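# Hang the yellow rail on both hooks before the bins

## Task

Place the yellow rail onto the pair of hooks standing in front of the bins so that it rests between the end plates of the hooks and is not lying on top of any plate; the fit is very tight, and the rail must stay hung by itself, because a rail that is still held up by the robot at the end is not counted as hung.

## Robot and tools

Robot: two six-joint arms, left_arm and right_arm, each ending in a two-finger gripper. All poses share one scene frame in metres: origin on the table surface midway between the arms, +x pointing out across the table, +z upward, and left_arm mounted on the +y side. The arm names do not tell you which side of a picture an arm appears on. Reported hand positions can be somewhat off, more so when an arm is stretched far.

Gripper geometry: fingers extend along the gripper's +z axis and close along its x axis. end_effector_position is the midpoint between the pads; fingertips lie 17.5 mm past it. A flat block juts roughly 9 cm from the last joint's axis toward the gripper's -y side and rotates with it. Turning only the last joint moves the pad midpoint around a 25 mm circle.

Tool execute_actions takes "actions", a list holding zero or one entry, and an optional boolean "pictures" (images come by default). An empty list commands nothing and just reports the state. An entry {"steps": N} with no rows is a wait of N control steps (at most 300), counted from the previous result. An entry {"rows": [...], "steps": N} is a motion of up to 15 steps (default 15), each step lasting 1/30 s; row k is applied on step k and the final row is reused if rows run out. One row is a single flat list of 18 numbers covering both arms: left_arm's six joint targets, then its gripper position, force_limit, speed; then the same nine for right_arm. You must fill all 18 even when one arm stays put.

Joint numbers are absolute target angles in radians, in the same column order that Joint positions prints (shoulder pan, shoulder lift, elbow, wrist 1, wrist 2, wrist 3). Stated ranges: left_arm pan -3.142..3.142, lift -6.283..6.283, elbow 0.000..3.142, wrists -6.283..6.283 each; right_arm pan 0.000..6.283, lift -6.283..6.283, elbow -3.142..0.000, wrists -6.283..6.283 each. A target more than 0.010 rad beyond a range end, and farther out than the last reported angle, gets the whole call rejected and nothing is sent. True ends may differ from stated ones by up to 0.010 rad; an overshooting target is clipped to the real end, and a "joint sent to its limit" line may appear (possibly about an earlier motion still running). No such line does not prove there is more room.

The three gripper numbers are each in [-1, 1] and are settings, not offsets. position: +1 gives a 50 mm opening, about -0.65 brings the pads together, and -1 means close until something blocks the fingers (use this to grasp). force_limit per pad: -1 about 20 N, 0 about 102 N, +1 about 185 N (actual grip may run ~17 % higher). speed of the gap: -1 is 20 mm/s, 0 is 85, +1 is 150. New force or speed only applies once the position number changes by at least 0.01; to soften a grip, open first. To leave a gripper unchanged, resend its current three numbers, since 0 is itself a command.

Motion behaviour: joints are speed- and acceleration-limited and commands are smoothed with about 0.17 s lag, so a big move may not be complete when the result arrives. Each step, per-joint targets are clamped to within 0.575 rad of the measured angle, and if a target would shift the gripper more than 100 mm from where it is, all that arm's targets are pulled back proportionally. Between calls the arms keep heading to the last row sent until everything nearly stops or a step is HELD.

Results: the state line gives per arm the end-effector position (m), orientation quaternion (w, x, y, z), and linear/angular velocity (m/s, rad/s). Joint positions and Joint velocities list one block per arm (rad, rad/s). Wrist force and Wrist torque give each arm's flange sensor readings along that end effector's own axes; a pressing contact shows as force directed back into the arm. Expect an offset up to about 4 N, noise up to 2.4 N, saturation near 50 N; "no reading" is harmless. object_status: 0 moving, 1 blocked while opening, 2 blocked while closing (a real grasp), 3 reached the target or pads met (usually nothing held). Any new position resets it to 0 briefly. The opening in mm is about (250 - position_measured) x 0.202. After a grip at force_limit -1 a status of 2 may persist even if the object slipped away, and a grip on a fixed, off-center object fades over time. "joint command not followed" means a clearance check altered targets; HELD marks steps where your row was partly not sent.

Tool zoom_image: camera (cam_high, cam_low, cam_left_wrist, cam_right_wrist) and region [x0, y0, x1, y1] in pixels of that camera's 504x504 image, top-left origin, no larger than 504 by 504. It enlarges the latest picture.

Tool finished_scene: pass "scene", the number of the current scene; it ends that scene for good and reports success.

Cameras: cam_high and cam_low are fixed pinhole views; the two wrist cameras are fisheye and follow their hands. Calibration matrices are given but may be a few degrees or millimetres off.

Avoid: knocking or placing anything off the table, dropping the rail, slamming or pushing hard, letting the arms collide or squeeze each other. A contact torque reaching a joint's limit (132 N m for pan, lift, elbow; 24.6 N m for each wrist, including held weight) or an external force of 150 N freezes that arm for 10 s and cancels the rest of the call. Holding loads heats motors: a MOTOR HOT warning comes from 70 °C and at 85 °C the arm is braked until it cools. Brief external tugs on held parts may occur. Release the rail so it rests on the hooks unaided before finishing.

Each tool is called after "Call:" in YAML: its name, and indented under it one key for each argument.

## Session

Call:
execute_actions:
  actions: []

Scene clock: 0.00 s of 4800.00 s.
left_arm: end_effector_position=(+0.1490, +0.5473, +0.2074) position_measured=3 object_status=3 end_effector_quat_wxyz=(+0.617, +0.786, +0.033, -0.013) end_effector_velocity=(+0.000, +0.000, +0.000) end_effector_angular_velocity=(+0.001, -0.001, -0.000) | right_arm: end_effector_position=(+0.8870, -0.6712, +0.3940) position_measured=3 object_status=3 end_effector_quat_wxyz=(+0.349, -0.223, +0.807, -0.421) end_effector_velocity=(-0.000, +0.000, +0.001) end_effector_angular_velocity=(+0.000, -0.001, -0.000)
Joint positions: left_arm=[ 0.711 -1.806  2.303 -0.885 -2.462  2.771] | right_arm=[ 3.232 -2.013 -1.518 -0.157  0.886 -2.351]
Joint velocities: left_arm=[ 0.    -0.001 -0.    -0.     0.     0.001] | right_arm=[ 0.     0.001  0.001 -0.    -0.     0.   ]
Wrist force (N, on the end effector, along its own x y z axes, offset not removed): no reading
Wrist torque (N m, same axes, about the end effector's origin, offset not removed): no reading
camera_calibration (this result's frames):
cam_left_wrist: T_world_to_cam=[[0.997878, 0.0260148, -0.0596904, -0.145212], [0.0586522, 0.0389947, 0.997517, -0.235751], [0.0282778, -0.998901, 0.0373861, 0.681315], [0, 0, 0, 1]] pos_world=[0.139465, 0.693537, 0.201026]
cam_right_wrist: T_world_to_cam=[[-0.6861, -0.642295, -0.341649, 0.305674], [-0.268271, 0.659889, -0.701838, 0.968147], [0.676238, -0.389877, -0.625059, -0.466964], [0, 0, 0, 1]] pos_world=[0.785228, -0.624596, 0.492036]

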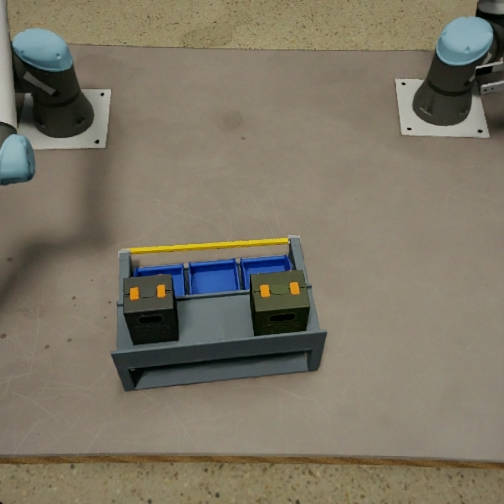

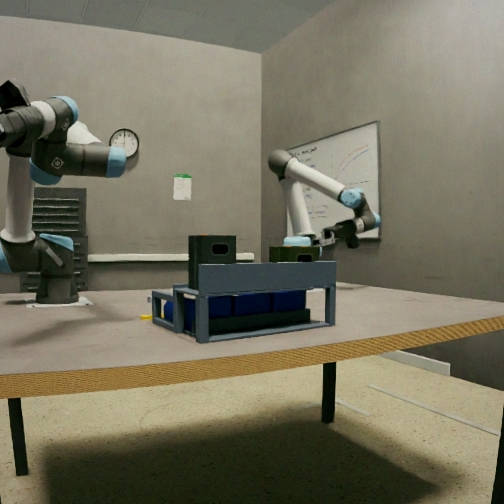

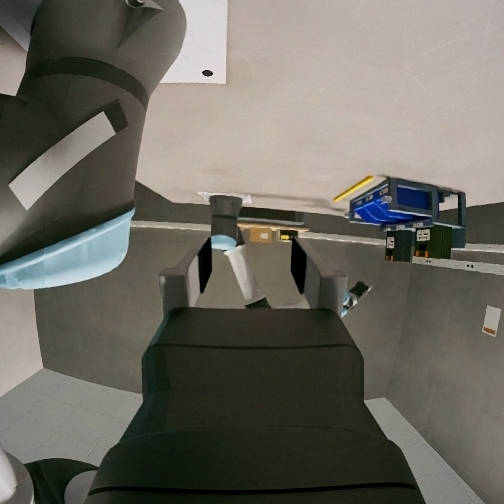

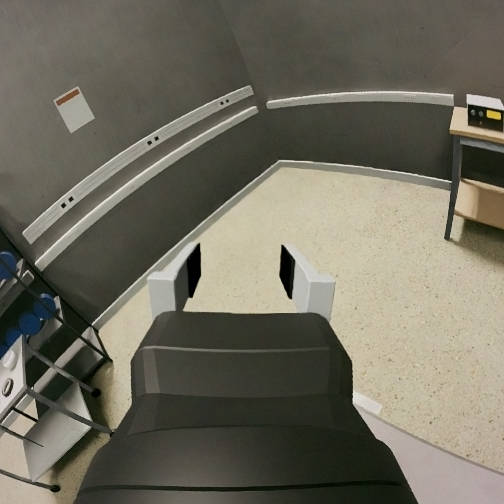

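Call:
execute_actions:
  actions:
    - {"rows":[[0.5,-1.7,1.6,-1.5,-1.571,1.5,1,-0.5,0,3.3,-1.607,-1.858,-1.247,1.571,-4.25,1,0,0]]}
  pictures: false

Call:
execute_actions:
  actions:
    - {"steps":15}
  pictures: false

Call:
execute_actions:
  actions:
    - {"rows":[[-1.046,-0.822,0.877,-1.626,-1.571,0.4,1,-0.5,0,3.636,-1.607,-1.858,-1.247,1.571,-4.25,1,0,0]]}
  pictures: false

Call:
execute_actions:
  actions:
    - {"steps":75}

Scene clock: 11.23 s of 4800.00 s.
left_arm: end_effector_position=(+0.2575, +0.7235, +0.2459) position_measured=3 object_status=3 end_effector_quat_wxyz=(+0.279, +0.958, -0.045, -0.058) end_effector_velocity=(+0.229, +0.425, +0.186) end_effector_angular_velocity=(+1.790, +0.040, +0.410) | right_arm: end_effector_position=(+0.7709, -0.5342, +0.2822) position_measured=3 object_status=3 end_effector_quat_wxyz=(+0.158, -0.646, +0.711, -0.228) end_effector_velocity=(-0.364, +0.184, -0.302) end_effector_angular_velocity=(-0.376, +1.549, +1.546)
Joint positions: left_arm=[ 0.568 -1.734  1.869 -1.278 -1.971  2.275] | right_arm=[ 3.282 -1.726 -1.76  -0.706  1.346 -2.901]
Joint velocities: left_arm=[-0.215  0.106 -0.809 -0.671  1.172 -1.325] | right_arm=[ 0.057  0.374 -0.307 -1.357  0.693 -1.352]
Wrist force (N, on the end effector, along its own x y z axes, offset not removed): left_arm=[-0.5 -2.2 3.3] | right_arm=[2.4 -0.1 1.9]
Wrist torque (N m, same axes, about the end effector's origin, offset not removed): left_arm=[-0.13 0.15 0.12] | right_arm=[0.03 -0.44 -0.21]
Steps of this call (steps 1 to 90: nothing new was sent; then 7.73 s passed at rest; steps 91 to 105: all 15 steps of this action). Readings (joint positions | what the end effector reports):
91: left_arm=[0.711 -1.806 2.303 -0.885 -2.462 2.771] | right_arm=[3.232 -2.013 -1.518 -0.157 0.886 -2.351] | left_arm position_measured=3 object_status=3 | right_arm position_measured=3 object_status=3
92: left_arm=[0.708 -1.804 2.300 -0.888 -2.458 2.768] | right_arm=[3.234 -2.010 -1.521 -0.160 0.889 -2.354] | left_arm position_measured=3 object_status=3 | right_arm position_measured=3 object_status=3
94: left_arm=[0.676 -1.787 2.247 -0.942 -2.405 2.714] | right_arm=[3.246 -1.961 -1.567 -0.215 0.944 -2.409] | left_arm position_measured=3 object_status=3 | right_arm position_measured=3 object_status=3
98: left_arm=[0.627 -1.763 2.087 -1.096 -2.245 2.554] | right_arm=[3.264 -1.845 -1.662 -0.397 1.126 -2.592] | left_arm position_measured=3 object_status=3 | right_arm position_measured=3 object_status=3
105: the state above

Scene clock: 11.73 s of 4800.00 s.
left_arm: end_effector_position=(+0.3301, +0.8592, +0.3501) position_measured=3 object_status=3 end_effector_quat_wxyz=(+0.003, +0.969, +0.247, +0.010) end_effector_velocity=(+0.014, +0.028, +0.035) end_effector_angular_velocity=(+0.127, -0.052, +0.263) | right_arm: end_effector_position=(+0.5936, -0.4766, +0.1916) position_measured=3 object_status=3 end_effector_quat_wxyz=(-0.001, +0.966, -0.258, +0.009) end_effector_velocity=(-0.117, +0.038, -0.018) end_effector_angular_velocity=(-0.017, +0.189, +2.474)
Joint positions: left_arm=[ 0.501 -1.701  1.606 -1.495 -1.58   1.527] | right_arm=[ 3.3   -1.61  -1.855 -1.23   1.565 -3.969]
Joint velocities: left_arm=[-0.015  0.007 -0.062 -0.051  0.096 -0.277] | right_arm=[ 0.005  0.035 -0.03  -0.178  0.067 -2.468]
Wrist force (N, on the end effector, along its own x y z axes, offset not removed): left_arm=[1.5 0.0 1.7] | right_arm=[3.0 1.0 2.3]
Wrist torque (N m, same axes, about the end effector's origin, offset not removed): left_arm=[0.13 -0.14 -0.02] | right_arm=[0.22 -0.52 -0.30]
Steps of this call (steps 1 to 15: the robot went on to your last target). Readings (joint positions | what the end effector reports):
1: left_arm=[0.561 -1.730 1.842 -1.300 -1.932 2.229] | right_arm=[3.284 -1.714 -1.770 -0.752 1.368 -2.947] | left_arm position_measured=3 object_status=3 | right_arm position_measured=3 object_status=3
2: left_arm=[0.554 -1.727 1.815 -1.322 -1.894 2.179] | right_arm=[3.285 -1.703 -1.780 -0.799 1.389 -2.994] | left_arm position_measured=3 object_status=3 | right_arm position_measured=3 object_status=3
4: left_arm=[0.541 -1.720 1.764 -1.365 -1.819 2.070] | right_arm=[3.289 -1.681 -1.797 -0.892 1.429 -3.097] | left_arm position_measured=3 object_status=3 | right_arm position_measured=3 object_status=3
8: left_arm=[0.516 -1.708 1.667 -1.445 -1.675 1.788] | right_arm=[3.295 -1.642 -1.830 -1.070 1.504 -3.358] | left_arm position_measured=3 object_status=3 | right_arm position_measured=3 object_status=3
15: the state above

Scene clock: 12.23 s of 4800.00 s.
left_arm: end_effector_position=(+0.5447, +0.7700, +0.3515) position_measured=3 object_status=3 end_effector_quat_wxyz=(+0.005, +0.967, +0.253, +0.037) end_effector_velocity=(+0.418, -0.320, -0.093) end_effector_angular_velocity=(-0.047, +0.015, -0.010) | right_arm: end_effector_position=(+0.5544, -0.3115, +0.1901) position_measured=3 object_status=3 end_effector_quat_wxyz=(-0.000, +0.999, +0.039, +0.000) end_effector_velocity=(-0.027, +0.070, -0.001) end_effector_angular_velocity=(-0.001, +0.005, +0.198)
Joint positions: left_arm=[ 0.204 -1.404  1.314 -1.555 -1.574  1.215] | right_arm=[ 3.623 -1.607 -1.858 -1.247  1.571 -4.245]
Joint velocities: left_arm=[-0.659  0.66  -0.549 -0.09   0.004 -0.65 ] | right_arm=[ 0.145  0.    -0.002 -0.003  0.002 -0.053]
Wrist force (N, on the end effector, along its own x y z axes, offset not removed): left_arm=[1.2 -0.5 1.3] | right_arm=[2.5 -1.1 1.8]
Wrist torque (N m, same axes, about the end effector's origin, offset not removed): left_arm=[-0.02 -0.13 0.09] | right_arm=[-0.06 -0.42 -0.25]
Steps of this call (steps 1 to 15: all 15 steps of this action). Readings (joint positions | what the end effector reports):
1: left_arm=[0.501 -1.700 1.604 -1.497 -1.578 1.519] | right_arm=[3.300 -1.609 -1.856 -1.235 1.566 -4.046] | left_arm position_measured=3 object_status=3 | right_arm position_measured=3 object_status=3
2: left_arm=[0.498 -1.697 1.600 -1.499 -1.576 1.510] | right_arm=[3.303 -1.609 -1.857 -1.238 1.567 -4.105] | left_arm position_measured=3 object_status=3 | right_arm position_measured=3 object_status=3
4: left_arm=[0.455 -1.655 1.557 -1.511 -1.576 1.465] | right_arm=[3.353 -1.608 -1.857 -1.240 1.568 -4.148] | left_arm position_measured=3 object_status=3 | right_arm position_measured=3 object_status=3
8: left_arm=[0.361 -1.561 1.463 -1.530 -1.575 1.372] | right_arm=[3.495 -1.608 -1.857 -1.244 1.570 -4.195] | left_arm position_measured=3 object_status=3 | right_arm position_measured=3 object_status=3
15: the state above

Scene clock: 14.73 s of 4800.00 s.
left_arm: end_effector_position=(+0.4796, -0.0805, +0.1797) position_measured=3 object_status=3 end_effector_quat_wxyz=(+0.000, +0.999, +0.039, -0.000) end_effector_velocity=(-0.000, -0.000, +0.001) end_effector_angular_velocity=(-0.002, -0.001, +0.001) | right_arm: end_effector_position=(+0.5519, -0.3051, +0.1900) position_measured=3 object_status=3 end_effector_quat_wxyz=(-0.000, +0.999, +0.048, +0.000) end_effector_velocity=(+0.000, -0.001, +0.001) end_effector_angular_velocity=(+0.000, -0.001, +0.000)
Joint positions: left_arm=[-1.046 -0.822  0.877 -1.626 -1.571  0.4  ] | right_arm=[ 3.636 -1.607 -1.858 -1.247  1.571 -4.25 ]
Joint velocities: left_arm=[-0.    -0.001  0.    -0.001  0.    -0.001] | right_arm=[-0.001  0.001  0.     0.    -0.001 -0.001]
Wrist force (N, on the end effector, along its own x y z axes, offset not removed): left_arm=[0.9 -0.9 1.7] | right_arm=[3.9 0.6 2.1]
Wrist torque (N m, same axes, about the end effector's origin, offset not removed): left_arm=[-0.07 -0.18 -0.01] | right_arm=[0.19 -0.59 -0.26]
Steps of this call (steps 1 to 75: the robot went on to your last target). Readings (joint positions | what the end effector reports):
1: left_arm=[0.182 -1.382 1.296 -1.558 -1.574 1.193] | right_arm=[3.627 -1.607 -1.858 -1.247 1.571 -4.246] | left_arm position_measured=3 object_status=3 | right_arm position_measured=3 object_status=3
2: left_arm=[0.160 -1.360 1.279 -1.561 -1.574 1.171] | right_arm=[3.629 -1.607 -1.858 -1.247 1.571 -4.247] | left_arm position_measured=3 object_status=3 | right_arm position_measured=3 object_status=3
4: left_arm=[0.116 -1.317 1.246 -1.566 -1.574 1.127] | right_arm=[3.633 -1.607 -1.858 -1.247 1.571 -4.249] | left_arm position_measured=3 object_status=3 | right_arm position_measured=3 object_status=3
8: left_arm=[0.027 -1.239 1.188 -1.576 -1.573 1.038] | right_arm=[3.635 -1.607 -1.858 -1.247 1.571 -4.250] | left_arm position_measured=3 object_status=3 | right_arm position_measured=3 object_status=3
75: the state above
All arms were judged still, so your last target was given up. Only a new action makes them travel on or press farther. Fingers that are still opening or closing keep moving.
camera_calibration (this result's frames):
cam_left_wrist: T_world_to_cam=[[0.997156, 0.0746967, -0.0100129, -0.465077], [0.0745717, -0.958692, 0.274497, -0.160986], [0.0109047, -0.274463, -0.961536, 0.292057], [0, 0, 0, 1]] pos_world=[0.472575, -0.0394379, 0.320357]
cam_right_wrist: T_world_to_cam=[[0.992387, 0.115792, 0.041947, -0.526754], [0.10076, -0.959222, 0.264086, -0.387655], [0.0708156, -0.257849, -0.963587, 0.213695], [0, 0, 0, 1]] pos_world=[0.546671, -0.255752, 0.330384]

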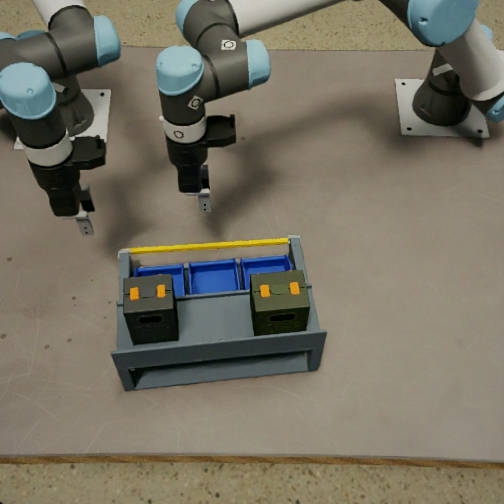

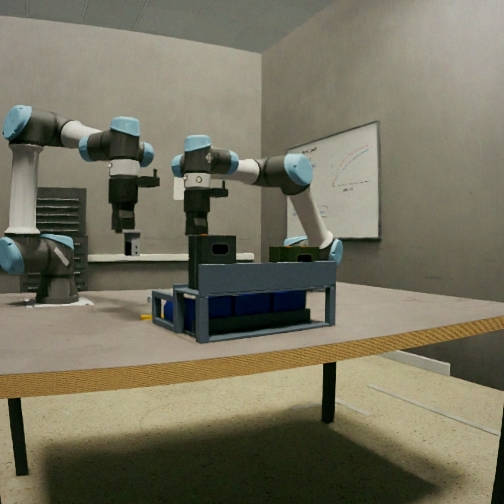

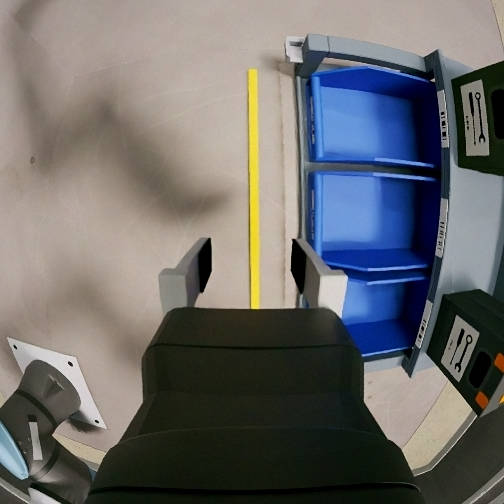

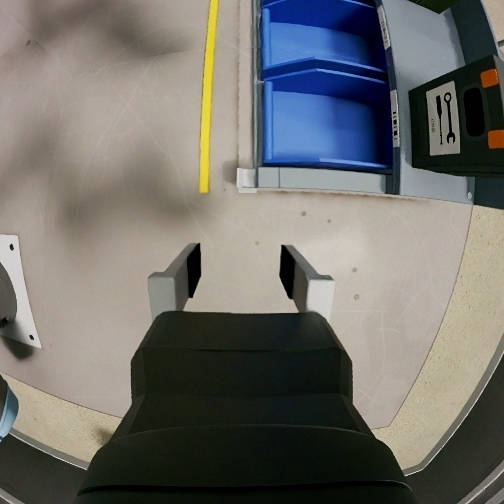

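Call:
execute_actions:
  actions:
    - {"rows":[[-1.044,-0.723,1.117,-1.965,-1.571,0.39,0.5,-0.5,0,3.636,-1.607,-1.858,-1.247,1.571,-4.25,1,0,0]]}
  pictures: false

Call:
execute_actions:
  actions:
    - {"steps":8}
  pictures: false

Call:
execute_actions:
  actions:
    - {"rows":[[-1.044,-0.723,1.117,-1.965,-1.571,0.39,-1,-0.5,0,3.636,-1.607,-1.858,-1.247,1.571,-4.25,1,0,0]]}
  pictures: false

Call:
execute_actions:
  actions:
    - {"steps":6}
  pictures: false

Call:
execute_actions:
  actions:
    - {"rows":[[-1.044,-0.792,1.017,-1.796,-1.571,0.39,-1,-0.5,0,3.636,-1.607,-1.858,-1.247,1.571,-4.25,1,0,0]]}
  pictures: false

Call:
execute_actions:
  actions:
    - {"rows":[[-0.9825,-0.7227,0.918,-1.766,-1.571,0.4365,-1,-0.5,0,3.636,-1.607,-1.858,-1.247,1.571,-4.25,1,0,0]]}
  pictures: false

Call:
execute_actions:
  actions:
    - {"steps":8}

Call:
zoom_image:
  camera: "cam_right_wrist"
  region: [210,150,280,210]

Call:
zoom_image:
  camera: "cam_left_wrist"
  region: [210,0,310,60]

Scene clock: 28.13 s of 4800.00 s.
left_arm: end_effector_position=(+0.4806, -0.0798, +0.0247) position_measured=78 object_status=3 end_effector_quat_wxyz=(-0.000, +0.999, +0.045, -0.000) end_effector_velocity=(-0.001, +0.003, -0.042) end_effector_angular_velocity=(-0.012, -0.006, +0.003) | right_arm: end_effector_position=(+0.5519, -0.3051, +0.1900) position_measured=3 object_status=3 end_effector_quat_wxyz=(-0.000, +0.999, +0.048, +0.000) end_effector_velocity=(-0.001, +0.000, -0.001) end_effector_angular_velocity=(-0.000, +0.002, +0.002)
Joint positions: left_arm=[-1.044 -0.726  1.11  -1.954 -1.571  0.39 ] | right_arm=[ 3.636 -1.607 -1.858 -1.247  1.571 -4.25 ]
Joint velocities: left_arm=[ 0.001  0.025  0.071 -0.109 -0.    -0.002] | right_arm=[ 0.001 -0.    -0.002  0.     0.001 -0.001]
Wrist force (N, on the end effector, along its own x y z axes, offset not removed): left_arm=[-0.4 1.2 3.1] | right_arm=[2.3 0.2 2.4]
Wrist torque (N m, same axes, about the end effector's origin, offset not removed): left_arm=[0.41 0.11 0.07] | right_arm=[0.13 -0.38 -0.28]
Steps of this call (steps 1 to 90: nothing new was sent; then 9.90 s passed at rest; steps 91 to 105: all 15 steps of this action). Readings (joint positions | what the end effector reports):
91: left_arm=[-1.046 -0.822 0.877 -1.626 -1.571 0.400] | right_arm=[3.636 -1.607 -1.858 -1.247 1.571 -4.250] | left_arm position_measured=3 object_status=0 | right_arm position_measured=3 object_status=3
92: left_arm=[-1.046 -0.819 0.880 -1.629 -1.571 0.399] | right_arm=[3.636 -1.607 -1.858 -1.247 1.571 -4.250] | left_arm position_measured=17 object_status=0 | right_arm position_measured=3 object_status=3
94: left_arm=[-1.046 -0.795 0.925 -1.682 -1.571 0.397] | right_arm=[3.636 -1.607 -1.858 -1.247 1.571 -4.250] | left_arm position_measured=45 object_status=0 | right_arm position_measured=3 object_status=3
98: left_arm=[-1.045 -0.751 1.039 -1.846 -1.571 0.393] | right_arm=[3.636 -1.607 -1.858 -1.247 1.571 -4.250] | left_arm position_measured=78 object_status=0 | right_arm position_measured=3 object_status=3
105: the state above

Scene clock: 28.40 s of 4800.00 s.
left_arm: end_effector_position=(+0.4805, -0.0795, +0.0209) position_measured=78 object_status=3 end_effector_quat_wxyz=(+0.000, +0.999, +0.045, -0.000) end_effector_velocity=(-0.000, +0.001, -0.003) end_effector_angular_velocity=(+0.001, +0.000, +0.000) | right_arm: end_effector_position=(+0.5519, -0.3051, +0.1900) position_measured=3 object_status=3 end_effector_quat_wxyz=(-0.000, +0.999, +0.048, +0.000) end_effector_velocity=(-0.001, -0.001, -0.000) end_effector_angular_velocity=(-0.001, +0.000, +0.001)
Joint positions: left_arm=[-1.044 -0.723  1.117 -1.964 -1.571  0.39 ] | right_arm=[ 3.636 -1.607 -1.858 -1.247  1.571 -4.25 ]
Joint velocities: left_arm=[ 0.     0.002  0.005 -0.006  0.    -0.   ] | right_arm=[-0.     0.002 -0.002  0.    -0.001 -0.002]
Wrist force (N, on the end effector, along its own x y z axes, offset not removed): left_arm=[0.3 -1.1 2.8] | right_arm=[2.8 0.6 2.6]
Wrist torque (N m, same axes, about the end effector's origin, offset not removed): left_arm=[0.07 -0.01 0.04] | right_arm=[0.22 -0.50 -0.26]
Steps of this call (steps 1 to 8: the robot went on to your last target). Readings (joint positions | what the end effector reports):
1: left_arm=[-1.044 -0.725 1.112 -1.958 -1.571 0.390] | right_arm=[3.636 -1.607 -1.858 -1.247 1.571 -4.250] | left_arm position_measured=78 object_status=3 | right_arm position_measured=3 object_status=3
2: left_arm=[-1.044 -0.724 1.113 -1.960 -1.571 0.390] | right_arm=[3.636 -1.607 -1.858 -1.247 1.571 -4.250] | left_arm position_measured=78 object_status=3 | right_arm position_measured=3 object_status=3
4: left_arm=[-1.044 -0.724 1.115 -1.962 -1.571 0.390] | right_arm=[3.636 -1.607 -1.858 -1.247 1.571 -4.250] | left_arm position_measured=78 object_status=3 | right_arm position_measured=3 object_status=3
8: the state above

Scene clock: 28.90 s of 4800.00 s.
left_arm: end_effector_position=(+0.4805, -0.0795, +0.0206) position_measured=204 object_status=0 end_effector_quat_wxyz=(+0.000, +0.999, +0.045, -0.000) end_effector_velocity=(+0.000, -0.000, +0.001) end_effector_angular_velocity=(-0.002, -0.001, +0.000) | right_arm: end_effector_position=(+0.5519, -0.3051, +0.1900) position_measured=3 object_status=3 end_effector_quat_wxyz=(-0.000, +0.999, +0.048, +0.000) end_effector_velocity=(-0.000, -0.000, -0.000) end_effector_angular_velocity=(+0.000, +0.001, +0.001)
Joint positions: left_arm=[-1.044 -0.723  1.117 -1.965 -1.571  0.39 ] | right_arm=[ 3.636 -1.607 -1.858 -1.247  1.571 -4.25 ]
Joint velocities: left_arm=[ 0.    -0.001 -0.    -0.001  0.    -0.   ] | right_arm=[-0.     0.    -0.001 -0.     0.    -0.001]
Wrist force (N, on the end effector, along its own x y z axes, offset not removed): left_arm=[1.1 -1.4 2.2] | right_arm=[3.7 -0.1 1.1]
Wrist torque (N m, same axes, about the end effector's origin, offset not removed): left_arm=[-0.15 -0.22 0.07] | right_arm=[0.11 -0.63 -0.29]
Steps of this call (steps 1 to 15: all 15 steps of this action). Readings (joint positions | what the end effector reports):
1: left_arm=[-1.044 -0.723 1.117 -1.965 -1.571 0.390] | right_arm=[3.636 -1.607 -1.858 -1.247 1.571 -4.250] | left_arm position_measured=78 object_status=0 | right_arm position_measured=3 object_status=3
2: left_arm=[-1.044 -0.723 1.117 -1.965 -1.571 0.390] | right_arm=[3.636 -1.607 -1.858 -1.247 1.571 -4.250] | left_arm position_measured=92 object_status=0 | right_arm position_measured=3 object_status=3
4: left_arm=[-1.044 -0.723 1.117 -1.965 -1.571 0.390] | right_arm=[3.636 -1.607 -1.858 -1.247 1.571 -4.250] | left_arm position_measured=120 object_status=0 | right_arm position_measured=3 object_status=3
8: left_arm=[-1.044 -0.723 1.117 -1.965 -1.571 0.390] | right_arm=[3.636 -1.607 -1.858 -1.247 1.571 -4.250] | left_arm position_measured=176 object_status=0 | right_arm position_measured=3 object_status=3
15: the state above

Scene clock: 29.10 s of 4800.00 s.
left_arm: end_effector_position=(+0.4805, -0.0795, +0.0206) position_measured=204 object_status=2 end_effector_quat_wxyz=(+0.000, +0.999, +0.045, -0.000) end_effector_velocity=(+0.000, -0.000, +0.001) end_effector_angular_velocity=(-0.000, -0.000, -0.001) | right_arm: end_effector_position=(+0.5519, -0.3051, +0.1900) position_measured=3 object_status=3 end_effector_quat_wxyz=(-0.000, +0.999, +0.048, +0.000) end_effector_velocity=(-0.000, +0.000, -0.000) end_effector_angular_velocity=(+0.001, +0.001, +0.003)
Joint positions: left_arm=[-1.044 -0.723  1.117 -1.965 -1.571  0.39 ] | right_arm=[ 3.636 -1.607 -1.858 -1.247  1.571 -4.25 ]
Joint velocities: left_arm=[-0.    -0.001 -0.     0.    -0.     0.001] | right_arm=[ 0.    -0.     0.     0.     0.001 -0.002]
Wrist force (N, on the end effector, along its own x y z axes, offset not removed): left_arm=[0.2 -1.0 0.8] | right_arm=[3.3 0.6 3.1]
Wrist torque (N m, same axes, about the end effector's origin, offset not removed): left_arm=[-0.03 -0.02 0.08] | right_arm=[0.16 -0.56 -0.27]
Steps of this call (steps 1 to 6: the robot went on to your last target). Readings (joint positions | what the end effector reports):
1: left_arm=[-1.044 -0.723 1.117 -1.965 -1.571 0.390] | right_arm=[3.636 -1.607 -1.858 -1.247 1.571 -4.250] | left_arm position_measured=204 object_status=0 | right_arm position_measured=3 object_status=3
2: left_arm=[-1.044 -0.723 1.117 -1.965 -1.571 0.390] | right_arm=[3.636 -1.607 -1.858 -1.247 1.571 -4.250] | left_arm position_measured=204 object_status=2 | right_arm position_measured=3 object_status=3
4: left_arm=[-1.044 -0.723 1.117 -1.965 -1.571 0.390] | right_arm=[3.636 -1.607 -1.858 -1.247 1.571 -4.250] | left_arm position_measured=204 object_status=2 | right_arm position_measured=3 object_status=3
6: the state above

Scene clock: 29.60 s of 4800.00 s.
left_arm: end_effector_position=(+0.4805, -0.0796, +0.1039) position_measured=204 object_status=2 end_effector_quat_wxyz=(+0.000, +0.999, +0.045, +0.000) end_effector_velocity=(-0.001, +0.002, +0.009) end_effector_angular_velocity=(+0.005, +0.003, -0.000) | right_arm: end_effector_position=(+0.5519, -0.3051, +0.1900) position_measured=3 object_status=3 end_effector_quat_wxyz=(-0.000, +0.999, +0.048, +0.000) end_effector_velocity=(+0.000, -0.001, +0.000) end_effector_angular_velocity=(-0.000, -0.000, -0.003)
Joint positions: left_arm=[-1.044 -0.791  1.018 -1.799 -1.571  0.39 ] | right_arm=[ 3.636 -1.607 -1.858 -1.247  1.571 -4.25 ]
Joint velocities: left_arm=[-0.    -0.007 -0.014  0.026 -0.     0.   ] | right_arm=[-0.001  0.     0.    -0.    -0.001  0.002]
Wrist force (N, on the end effector, along its own x y z axes, offset not removed): left_arm=[2.0 -0.3 4.3] | right_arm=[2.6 0.9 2.5]
Wrist torque (N m, same axes, about the end effector's origin, offset not removed): left_arm=[0.22 -0.28 0.04] | right_arm=[0.26 -0.40 -0.29]
Steps of this call (steps 1 to 15: all 15 steps of this action). Readings (joint positions | what the end effector reports):
1: left_arm=[-1.044 -0.723 1.117 -1.965 -1.571 0.390] | right_arm=[3.636 -1.607 -1.858 -1.247 1.571 -4.250] | left_arm position_measured=204 object_status=2 | right_arm position_measured=3 object_status=3
2: left_arm=[-1.044 -0.725 1.114 -1.962 -1.571 0.390] | right_arm=[3.636 -1.607 -1.858 -1.247 1.571 -4.250] | left_arm position_measured=204 object_status=2 | right_arm position_measured=3 object_status=3
4: left_arm=[-1.044 -0.749 1.079 -1.913 -1.571 0.390] | right_arm=[3.636 -1.607 -1.858 -1.247 1.571 -4.250] | left_arm position_measured=204 object_status=2 | right_arm position_measured=3 object_status=3
8: left_arm=[-1.044 -0.783 1.032 -1.826 -1.571 0.390] | right_arm=[3.636 -1.607 -1.858 -1.247 1.571 -4.250] | left_arm position_measured=204 object_status=2 | right_arm position_measured=3 object_status=3
15: the state above

Scene clock: 30.10 s of 4800.00 s.
left_arm: end_effector_position=(+0.5290, -0.0684, +0.0950) position_measured=204 object_status=2 end_effector_quat_wxyz=(-0.000, +0.999, +0.052, -0.000) end_effector_velocity=(+0.007, +0.001, -0.000) end_effector_angular_velocity=(-0.002, -0.001, +0.002) | right_arm: end_effector_position=(+0.5519, -0.3051, +0.1900) position_measured=3 object_status=3 end_effector_quat_wxyz=(-0.000, +0.999, +0.048, +0.000) end_effector_velocity=(+0.000, -0.001, -0.000) end_effector_angular_velocity=(-0.001, -0.000, -0.001)
Joint positions: left_arm=[-0.983 -0.724  0.919 -1.766 -1.571  0.436] | right_arm=[ 3.636 -1.607 -1.858 -1.247  1.571 -4.25 ]
Joint velocities: left_arm=[ 0.008  0.008 -0.014  0.003 -0.     0.006] | right_arm=[-0.001 -0.    -0.     0.    -0.001 -0.   ]
Wrist force (N, on the end effector, along its own x y z axes, offset not removed): left_arm=[1.7 0.2 4.6] | right_arm=[3.3 0.4 1.0]
Wrist torque (N m, same axes, about the end effector's origin, offset not removed): left_arm=[0.01 -0.15 0.05] | right_arm=[0.19 -0.62 -0.29]
Steps of this call (steps 1 to 15: all 15 steps of this action). Readings (joint positions | what the end effector reports):
1: left_arm=[-1.044 -0.791 1.018 -1.798 -1.571 0.390] | right_arm=[3.636 -1.607 -1.858 -1.247 1.571 -4.250] | left_arm position_measured=204 object_status=2 | right_arm position_measured=3 object_status=3
2: left_arm=[-1.041 -0.789 1.015 -1.795 -1.571 0.392] | right_arm=[3.636 -1.607 -1.858 -1.247 1.571 -4.250] | left_arm position_measured=204 object_status=2 | right_arm position_measured=3 object_status=3
4: left_arm=[-1.017 -0.762 0.979 -1.782 -1.571 0.411] | right_arm=[3.636 -1.607 -1.858 -1.247 1.571 -4.250] | left_arm position_measured=204 object_status=2 | right_arm position_measured=3 object_status=3
8: left_arm=[-0.991 -0.733 0.933 -1.770 -1.571 0.430] | right_arm=[3.636 -1.607 -1.858 -1.247 1.571 -4.250] | left_arm position_measured=204 object_status=2 | right_arm position_measured=3 object_status=3
15: the state above

Scene clock: 30.37 s of 4800.00 s.
left_arm: end_effector_position=(+0.5296, -0.0683, +0.0949) position_measured=204 object_status=2 end_effector_quat_wxyz=(+0.000, +0.999, +0.053, -0.000) end_effector_velocity=(+0.001, -0.000, -0.000) end_effector_angular_velocity=(-0.001, -0.000, +0.000) | right_arm: end_effector_position=(+0.5519, -0.3051, +0.1900) position_measured=3 object_status=3 end_effector_quat_wxyz=(-0.000, +0.999, +0.048, +0.000) end_effector_velocity=(-0.000, +0.000, +0.000) end_effector_angular_velocity=(-0.000, -0.000, +0.001)
Joint positions: left_arm=[-0.983 -0.723  0.918 -1.766 -1.571  0.436] | right_arm=[ 3.636 -1.607 -1.858 -1.247  1.571 -4.25 ]
Joint velocities: left_arm=[ 0.     0.001 -0.001 -0.001 -0.    -0.   ] | right_arm=[ 0.001  0.    -0.    -0.    -0.     0.   ]
Wrist force (N, on the end effector, along its own x y z axes, offset not removed): left_arm=[1.9 -1.5 4.2] | right_arm=[3.8 1.3 1.7]
Wrist torque (N m, same axes, about the end effector's origin, offset not removed): left_arm=[-0.16 -0.28 0.04] | right_arm=[0.31 -0.64 -0.35]
Steps of this call (steps 1 to 8: the robot went on to your last target). Readings (joint positions | what the end effector reports):
1: left_arm=[-0.983 -0.723 0.919 -1.766 -1.571 0.436] | right_arm=[3.636 -1.607 -1.858 -1.247 1.571 -4.250] | left_arm position_measured=204 object_status=2 | right_arm position_measured=3 object_status=3
2: left_arm=[-0.983 -0.723 0.919 -1.766 -1.571 0.436] | right_arm=[3.636 -1.607 -1.858 -1.247 1.571 -4.250] | left_arm position_measured=204 object_status=2 | right_arm position_measured=3 object_status=3
4: left_arm=[-0.983 -0.723 0.918 -1.766 -1.571 0.436] | right_arm=[3.636 -1.607 -1.858 -1.247 1.571 -4.250] | left_arm position_measured=204 object_status=2 | right_arm position_measured=3 object_status=3
8: the state above
camera_calibration (this result's frames):
cam_left_wrist: T_world_to_cam=[[0.994778, 0.101556, -0.0101511, -0.513584], [0.100437, -0.956402, 0.27424, -0.143248], [0.0181422, -0.273828, -0.961608, 0.209558], [0, 0, 0, 1]] pos_world=[0.521488, -0.0274626, 0.235583]
cam_right_wrist: T_world_to_cam=[[0.992387, 0.115792, 0.041947, -0.526754], [0.10076, -0.959222, 0.264086, -0.387655], [0.0708156, -0.257849, -0.963587, 0.213695], [0, 0, 0, 1]] pos_world=[0.546671, -0.255752, 0.330384]

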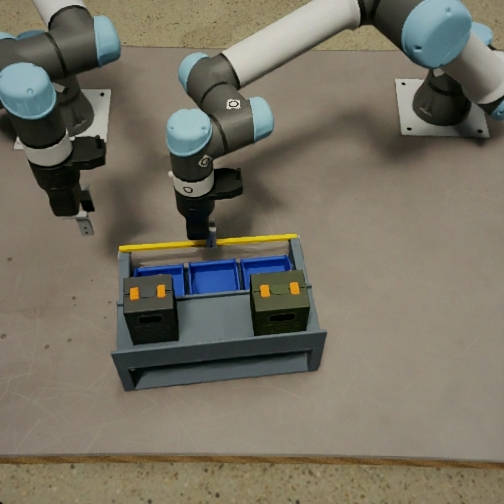

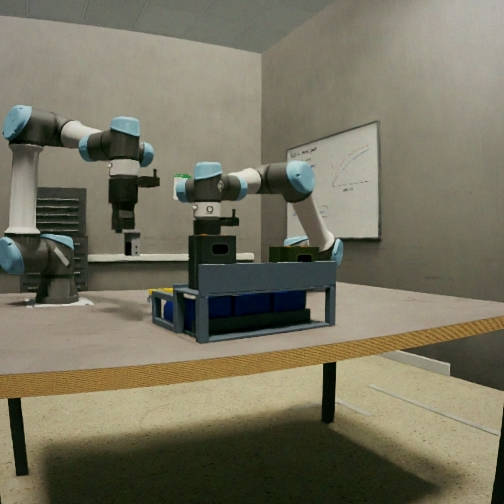

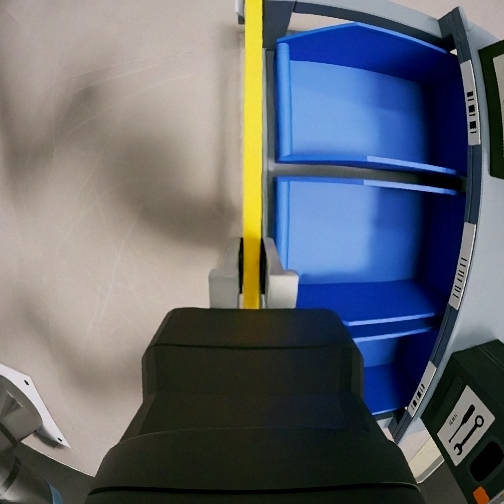

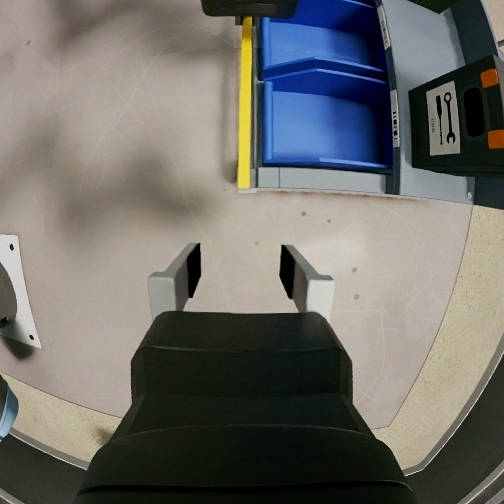

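Region (210, 150, 280, 210) of cam_right_wrist's 504x504 image, scaled by 7.200, with more detail than that image has; it fills the top 432 rows of this view, and the rest is white.

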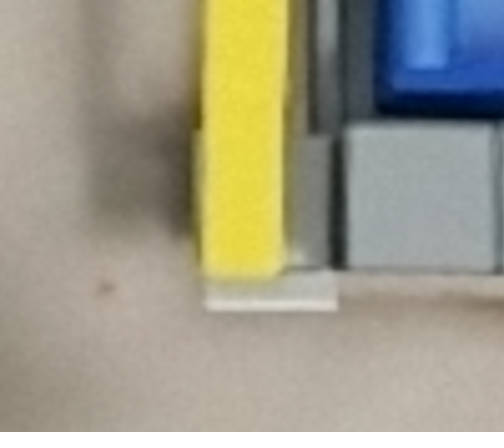

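Region (210, 0, 310, 60) of cam_left_wrist's 504x504 image, scaled by 5.040, with more detail than that image has; it fills the top 302 rows of this view, and the rest is white.

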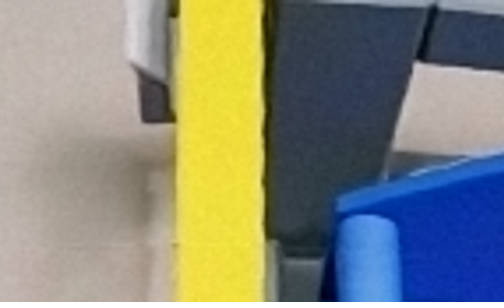

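Call:
execute_actions:
  actions:
    - {"rows":[[-0.9795,-0.7227,0.918,-1.766,-1.571,0.4235,-1,-0.5,0,3.636,-1.607,-1.858,-1.247,1.571,-4.25,1,0,0]],"steps":8}
  pictures: false

Call:
execute_actions:
  actions:
    - {"rows":[[-0.9795,-0.7179,0.93,-1.783,-1.571,0.4235,-1,-0.5,0,3.636,-1.607,-1.858,-1.247,1.571,-4.25,1,0,0]]}

Call:
zoom_image:
  camera: "cam_right_wrist"
  region: [210,150,280,210]

Call:
zoom_image:
  camera: "cam_left_wrist"
  region: [210,0,310,60]

Scene clock: 38.23 s of 4800.00 s.
left_arm: end_effector_position=(+0.5308, -0.0670, +0.0949) position_measured=204 object_status=2 end_effector_quat_wxyz=(+0.000, +0.998, +0.059, -0.000) end_effector_velocity=(+0.002, +0.002, +0.000) end_effector_angular_velocity=(-0.000, -0.000, +0.023) | right_arm: end_effector_position=(+0.5519, -0.3051, +0.1900) position_measured=3 object_status=3 end_effector_quat_wxyz=(-0.000, +0.999, +0.048, +0.000) end_effector_velocity=(+0.000, -0.001, +0.001) end_effector_angular_velocity=(+0.001, -0.001, -0.005)
Joint positions: left_arm=[-0.98  -0.723  0.918 -1.766 -1.571  0.425] | right_arm=[ 3.636 -1.607 -1.858 -1.247  1.571 -4.25 ]
Joint velocities: left_arm=[ 0.004 -0.     0.     0.    -0.    -0.019] | right_arm=[-0.002  0.001  0.     0.     0.001  0.003]
Wrist force (N, on the end effector, along its own x y z axes, offset not removed): left_arm=[1.7 -1.3 3.9] | right_arm=[2.7 0.1 3.0]
Wrist torque (N m, same axes, about the end effector's origin, offset not removed): left_arm=[-0.13 -0.18 0.00] | right_arm=[0.07 -0.46 -0.26]
Steps of this call (steps 1 to 15: the robot went on to your last target; steps 16 to 90: nothing new was sent; then 4.60 s passed at rest; steps 91 to 98: all 8 steps of this action). Readings (joint positions | what the end effector reports):
91: left_arm=[-0.982 -0.723 0.918 -1.766 -1.571 0.437] | right_arm=[3.636 -1.607 -1.858 -1.247 1.571 -4.250] | left_arm position_measured=204 object_status=2 | right_arm position_measured=3 object_status=3
92: left_arm=[-0.982 -0.723 0.918 -1.766 -1.571 0.436] | right_arm=[3.636 -1.607 -1.858 -1.247 1.571 -4.250] | left_arm position_measured=204 object_status=2 | right_arm position_measured=3 object_status=3
94: left_arm=[-0.981 -0.723 0.918 -1.766 -1.571 0.430] | right_arm=[3.636 -1.607 -1.858 -1.247 1.571 -4.250] | left_arm position_measured=204 object_status=2 | right_arm position_measured=3 object_status=3
98: the state above

Scene clock: 38.73 s of 4800.00 s.
left_arm: end_effector_position=(+0.5311, -0.0668, +0.0870) position_measured=204 object_status=2 end_effector_quat_wxyz=(+0.000, +0.998, +0.061, -0.000) end_effector_velocity=(+0.000, -0.000, -0.001) end_effector_angular_velocity=(-0.001, -0.001, +0.001) | right_arm: end_effector_position=(+0.5519, -0.3051, +0.1900) position_measured=3 object_status=3 end_effector_quat_wxyz=(-0.000, +0.999, +0.048, +0.000) end_effector_velocity=(-0.000, -0.000, -0.000) end_effector_angular_velocity=(-0.001, +0.001, +0.002)
Joint positions: left_arm=[-0.98  -0.718  0.93  -1.783 -1.571  0.424] | right_arm=[ 3.636 -1.607 -1.858 -1.247  1.571 -4.25 ]
Joint velocities: left_arm=[ 0.     0.002  0.001 -0.004 -0.    -0.001] | right_arm=[ 0.001  0.    -0.001 -0.    -0.001 -0.001]
Wrist force (N, on the end effector, along its own x y z axes, offset not removed): left_arm=[0.4 -2.3 6.3] | right_arm=[4.0 0.0 1.5]
Wrist torque (N m, same axes, about the end effector's origin, offset not removed): left_arm=[-0.21 -0.01 0.02] | right_arm=[0.13 -0.74 -0.33]
Steps of this call (steps 1 to 15: all 15 steps of this action). Readings (joint positions | what the end effector reports):
1: left_arm=[-0.980 -0.723 0.918 -1.766 -1.571 0.425] | right_arm=[3.636 -1.607 -1.858 -1.247 1.571 -4.250] | left_arm position_measured=204 object_status=2 | right_arm position_measured=3 object_status=3
2: left_arm=[-0.980 -0.722 0.919 -1.767 -1.571 0.424] | right_arm=[3.636 -1.607 -1.858 -1.247 1.571 -4.250] | left_arm position_measured=204 object_status=2 | right_arm position_measured=3 object_status=3
4: left_arm=[-0.980 -0.721 0.924 -1.774 -1.571 0.424] | right_arm=[3.636 -1.607 -1.858 -1.247 1.571 -4.250] | left_arm position_measured=204 object_status=2 | right_arm position_measured=3 object_status=3
8: left_arm=[-0.980 -0.719 0.928 -1.781 -1.571 0.424] | right_arm=[3.636 -1.607 -1.858 -1.247 1.571 -4.250] | left_arm position_measured=204 object_status=2 | right_arm position_measured=3 object_status=3
15: the state above
camera_calibration (this result's frames):
cam_left_wrist: T_world_to_cam=[[0.993026, 0.117464, -0.0100399, -0.513364], [0.115695, -0.954618, 0.274442, -0.147821], [0.0226526, -0.27369, -0.961551, 0.199989], [0, 0, 0, 1]] pos_world=[0.522356, -0.0260766, 0.227714]
cam_right_wrist: T_world_to_cam=[[0.992388, 0.115793, 0.0419406, -0.526753], [0.100762, -0.959221, 0.264089, -0.387655], [0.0708098, -0.257853, -0.963586, 0.213694], [0, 0, 0, 1]] pos_world=[0.546672, -0.255751, 0.33038]

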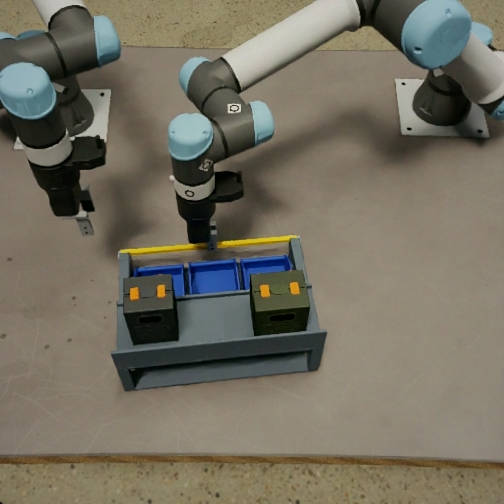

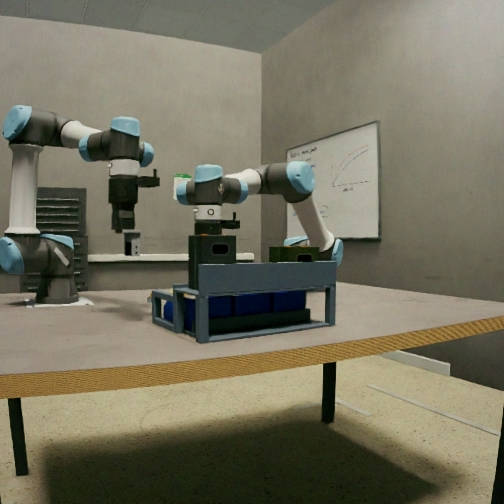

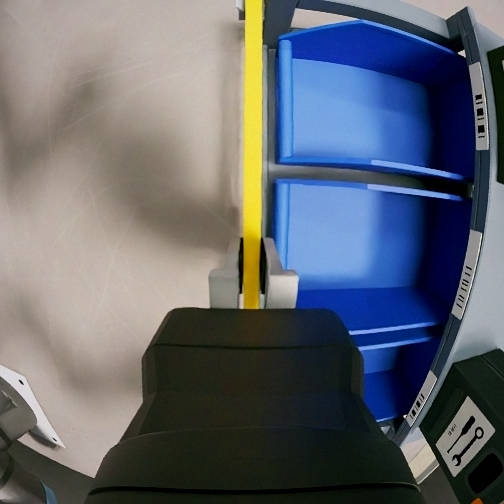

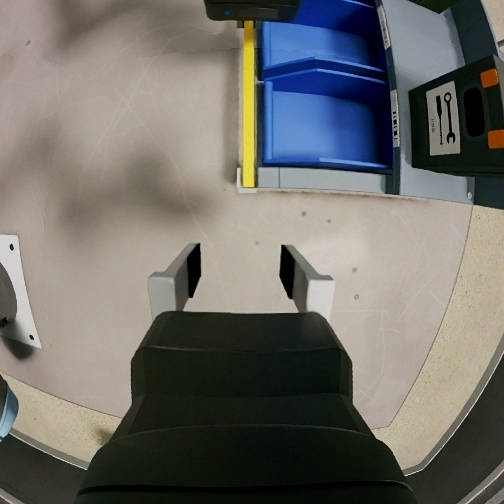

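Region (210, 150, 280, 210) of cam_right_wrist's 504x504 image, scaled by 7.200, with more detail than that image has; it fills the top 432 rows of this view, and the rest is white.

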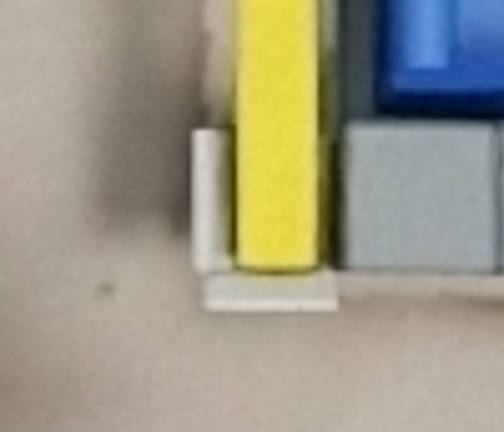

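Region (210, 0, 310, 60) of cam_left_wrist's 504x504 image, scaled by 5.040, with more detail than that image has; it fills the top 302 rows of this view, and the rest is white.

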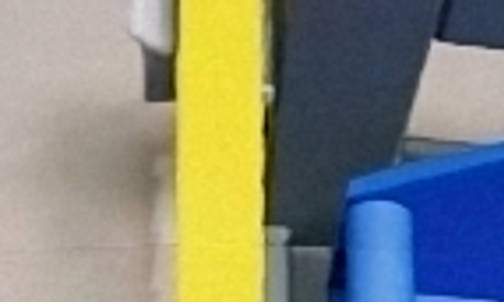

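Call:
execute_actions:
  actions:
    - {"rows":[[-0.9795,-0.7115,0.9445,-1.804,-1.571,0.4235,-1,-0.5,0,3.636,-1.607,-1.858,-1.247,1.571,-4.25,1,0,0]]}

Call:
zoom_image:
  camera: "cam_high"
  region: [100,210,320,280]

Scene clock: 41.50 s of 4800.00 s.
left_arm: end_effector_position=(+0.5311, -0.0668, +0.0770) position_measured=204 object_status=2 end_effector_quat_wxyz=(+0.000, +0.998, +0.061, -0.000) end_effector_velocity=(-0.000, +0.000, -0.002) end_effector_angular_velocity=(+0.001, +0.000, -0.000) | right_arm: end_effector_position=(+0.5519, -0.3051, +0.1900) position_measured=3 object_status=3 end_effector_quat_wxyz=(-0.000, +0.999, +0.048, +0.000) end_effector_velocity=(-0.000, -0.000, +0.000) end_effector_angular_velocity=(+0.001, -0.000, +0.002)
Joint positions: left_arm=[-0.979 -0.712  0.944 -1.804 -1.571  0.423] | right_arm=[ 3.636 -1.607 -1.858 -1.247  1.571 -4.25 ]
Joint velocities: left_arm=[ 0.     0.001  0.002 -0.003 -0.     0.   ] | right_arm=[-0.001  0.001 -0.     0.     0.    -0.003]
Wrist force (N, on the end effector, along its own x y z axes, offset not removed): left_arm=[0.8 -0.2 5.4] | right_arm=[2.7 0.1 2.9]
Wrist torque (N m, same axes, about the end effector's origin, offset not removed): left_arm=[0.16 -0.13 0.05] | right_arm=[0.10 -0.43 -0.20]
Steps of this call (steps 1 to 15: the robot went on to your last target; steps 16 to 68: nothing new was sent; steps 69 to 83: all 15 steps of this action). Readings (joint positions | what the end effector reports):
69: left_arm=[-0.979 -0.718 0.930 -1.783 -1.571 0.423] | right_arm=[3.636 -1.607 -1.858 -1.247 1.571 -4.250] | left_arm position_measured=204 object_status=2 | right_arm position_measured=3 object_status=3
70: left_arm=[-0.979 -0.717 0.931 -1.785 -1.571 0.423] | right_arm=[3.636 -1.607 -1.858 -1.247 1.571 -4.250] | left_arm position_measured=204 object_status=2 | right_arm position_measured=3 object_status=3
72: left_arm=[-0.979 -0.715 0.937 -1.793 -1.571 0.423] | right_arm=[3.636 -1.607 -1.858 -1.247 1.571 -4.250] | left_arm position_measured=204 object_status=2 | right_arm position_measured=3 object_status=3
76: left_arm=[-0.979 -0.712 0.943 -1.801 -1.571 0.424] | right_arm=[3.636 -1.607 -1.858 -1.247 1.571 -4.250] | left_arm position_measured=204 object_status=2 | right_arm position_measured=3 object_status=3
83: the state above
camera_calibration (this result's frames):
cam_left_wrist: T_world_to_cam=[[0.993025, 0.117477, -0.010025, -0.513463], [0.115702, -0.954598, 0.27451, -0.145072], [0.0226787, -0.273755, -0.961532, 0.190313], [0, 0, 0, 1]] pos_world=[0.522351, -0.0260667, 0.217669]
cam_right_wrist: T_world_to_cam=[[0.992388, 0.115793, 0.0419406, -0.526753], [0.100762, -0.95922, 0.264089, -0.387655], [0.0708098, -0.257853, -0.963586, 0.213693], [0, 0, 0, 1]] pos_world=[0.546672, -0.255751, 0.33038]

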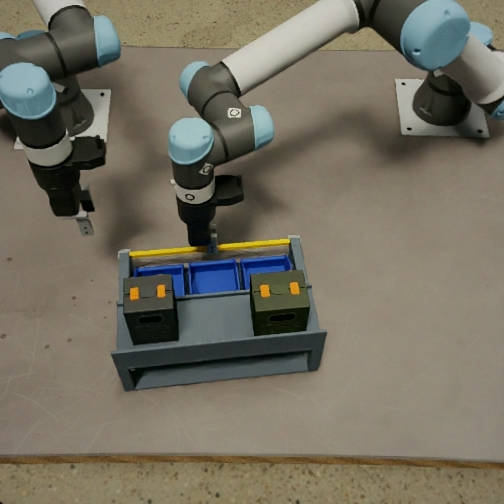

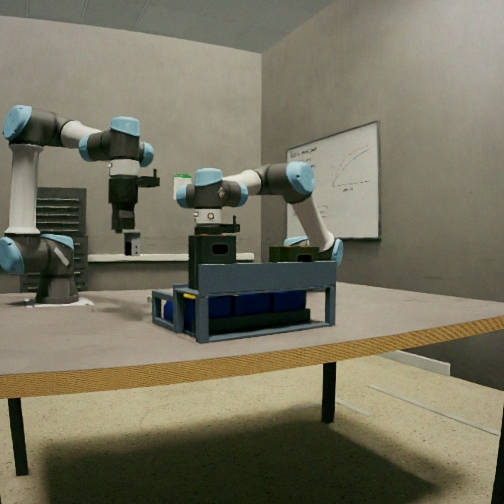

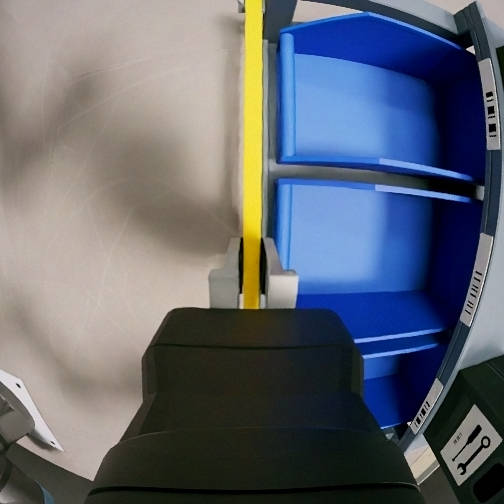

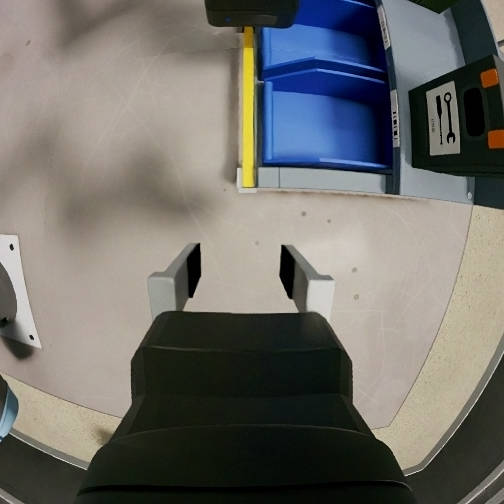

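Region (100, 210, 320, 280) of cam_high's 504x504 image, scaled by 2.291, with more detail than that image has; it fills the top 160 rows of this view, and the rest is white.

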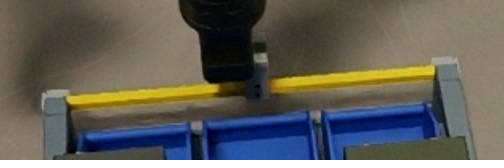

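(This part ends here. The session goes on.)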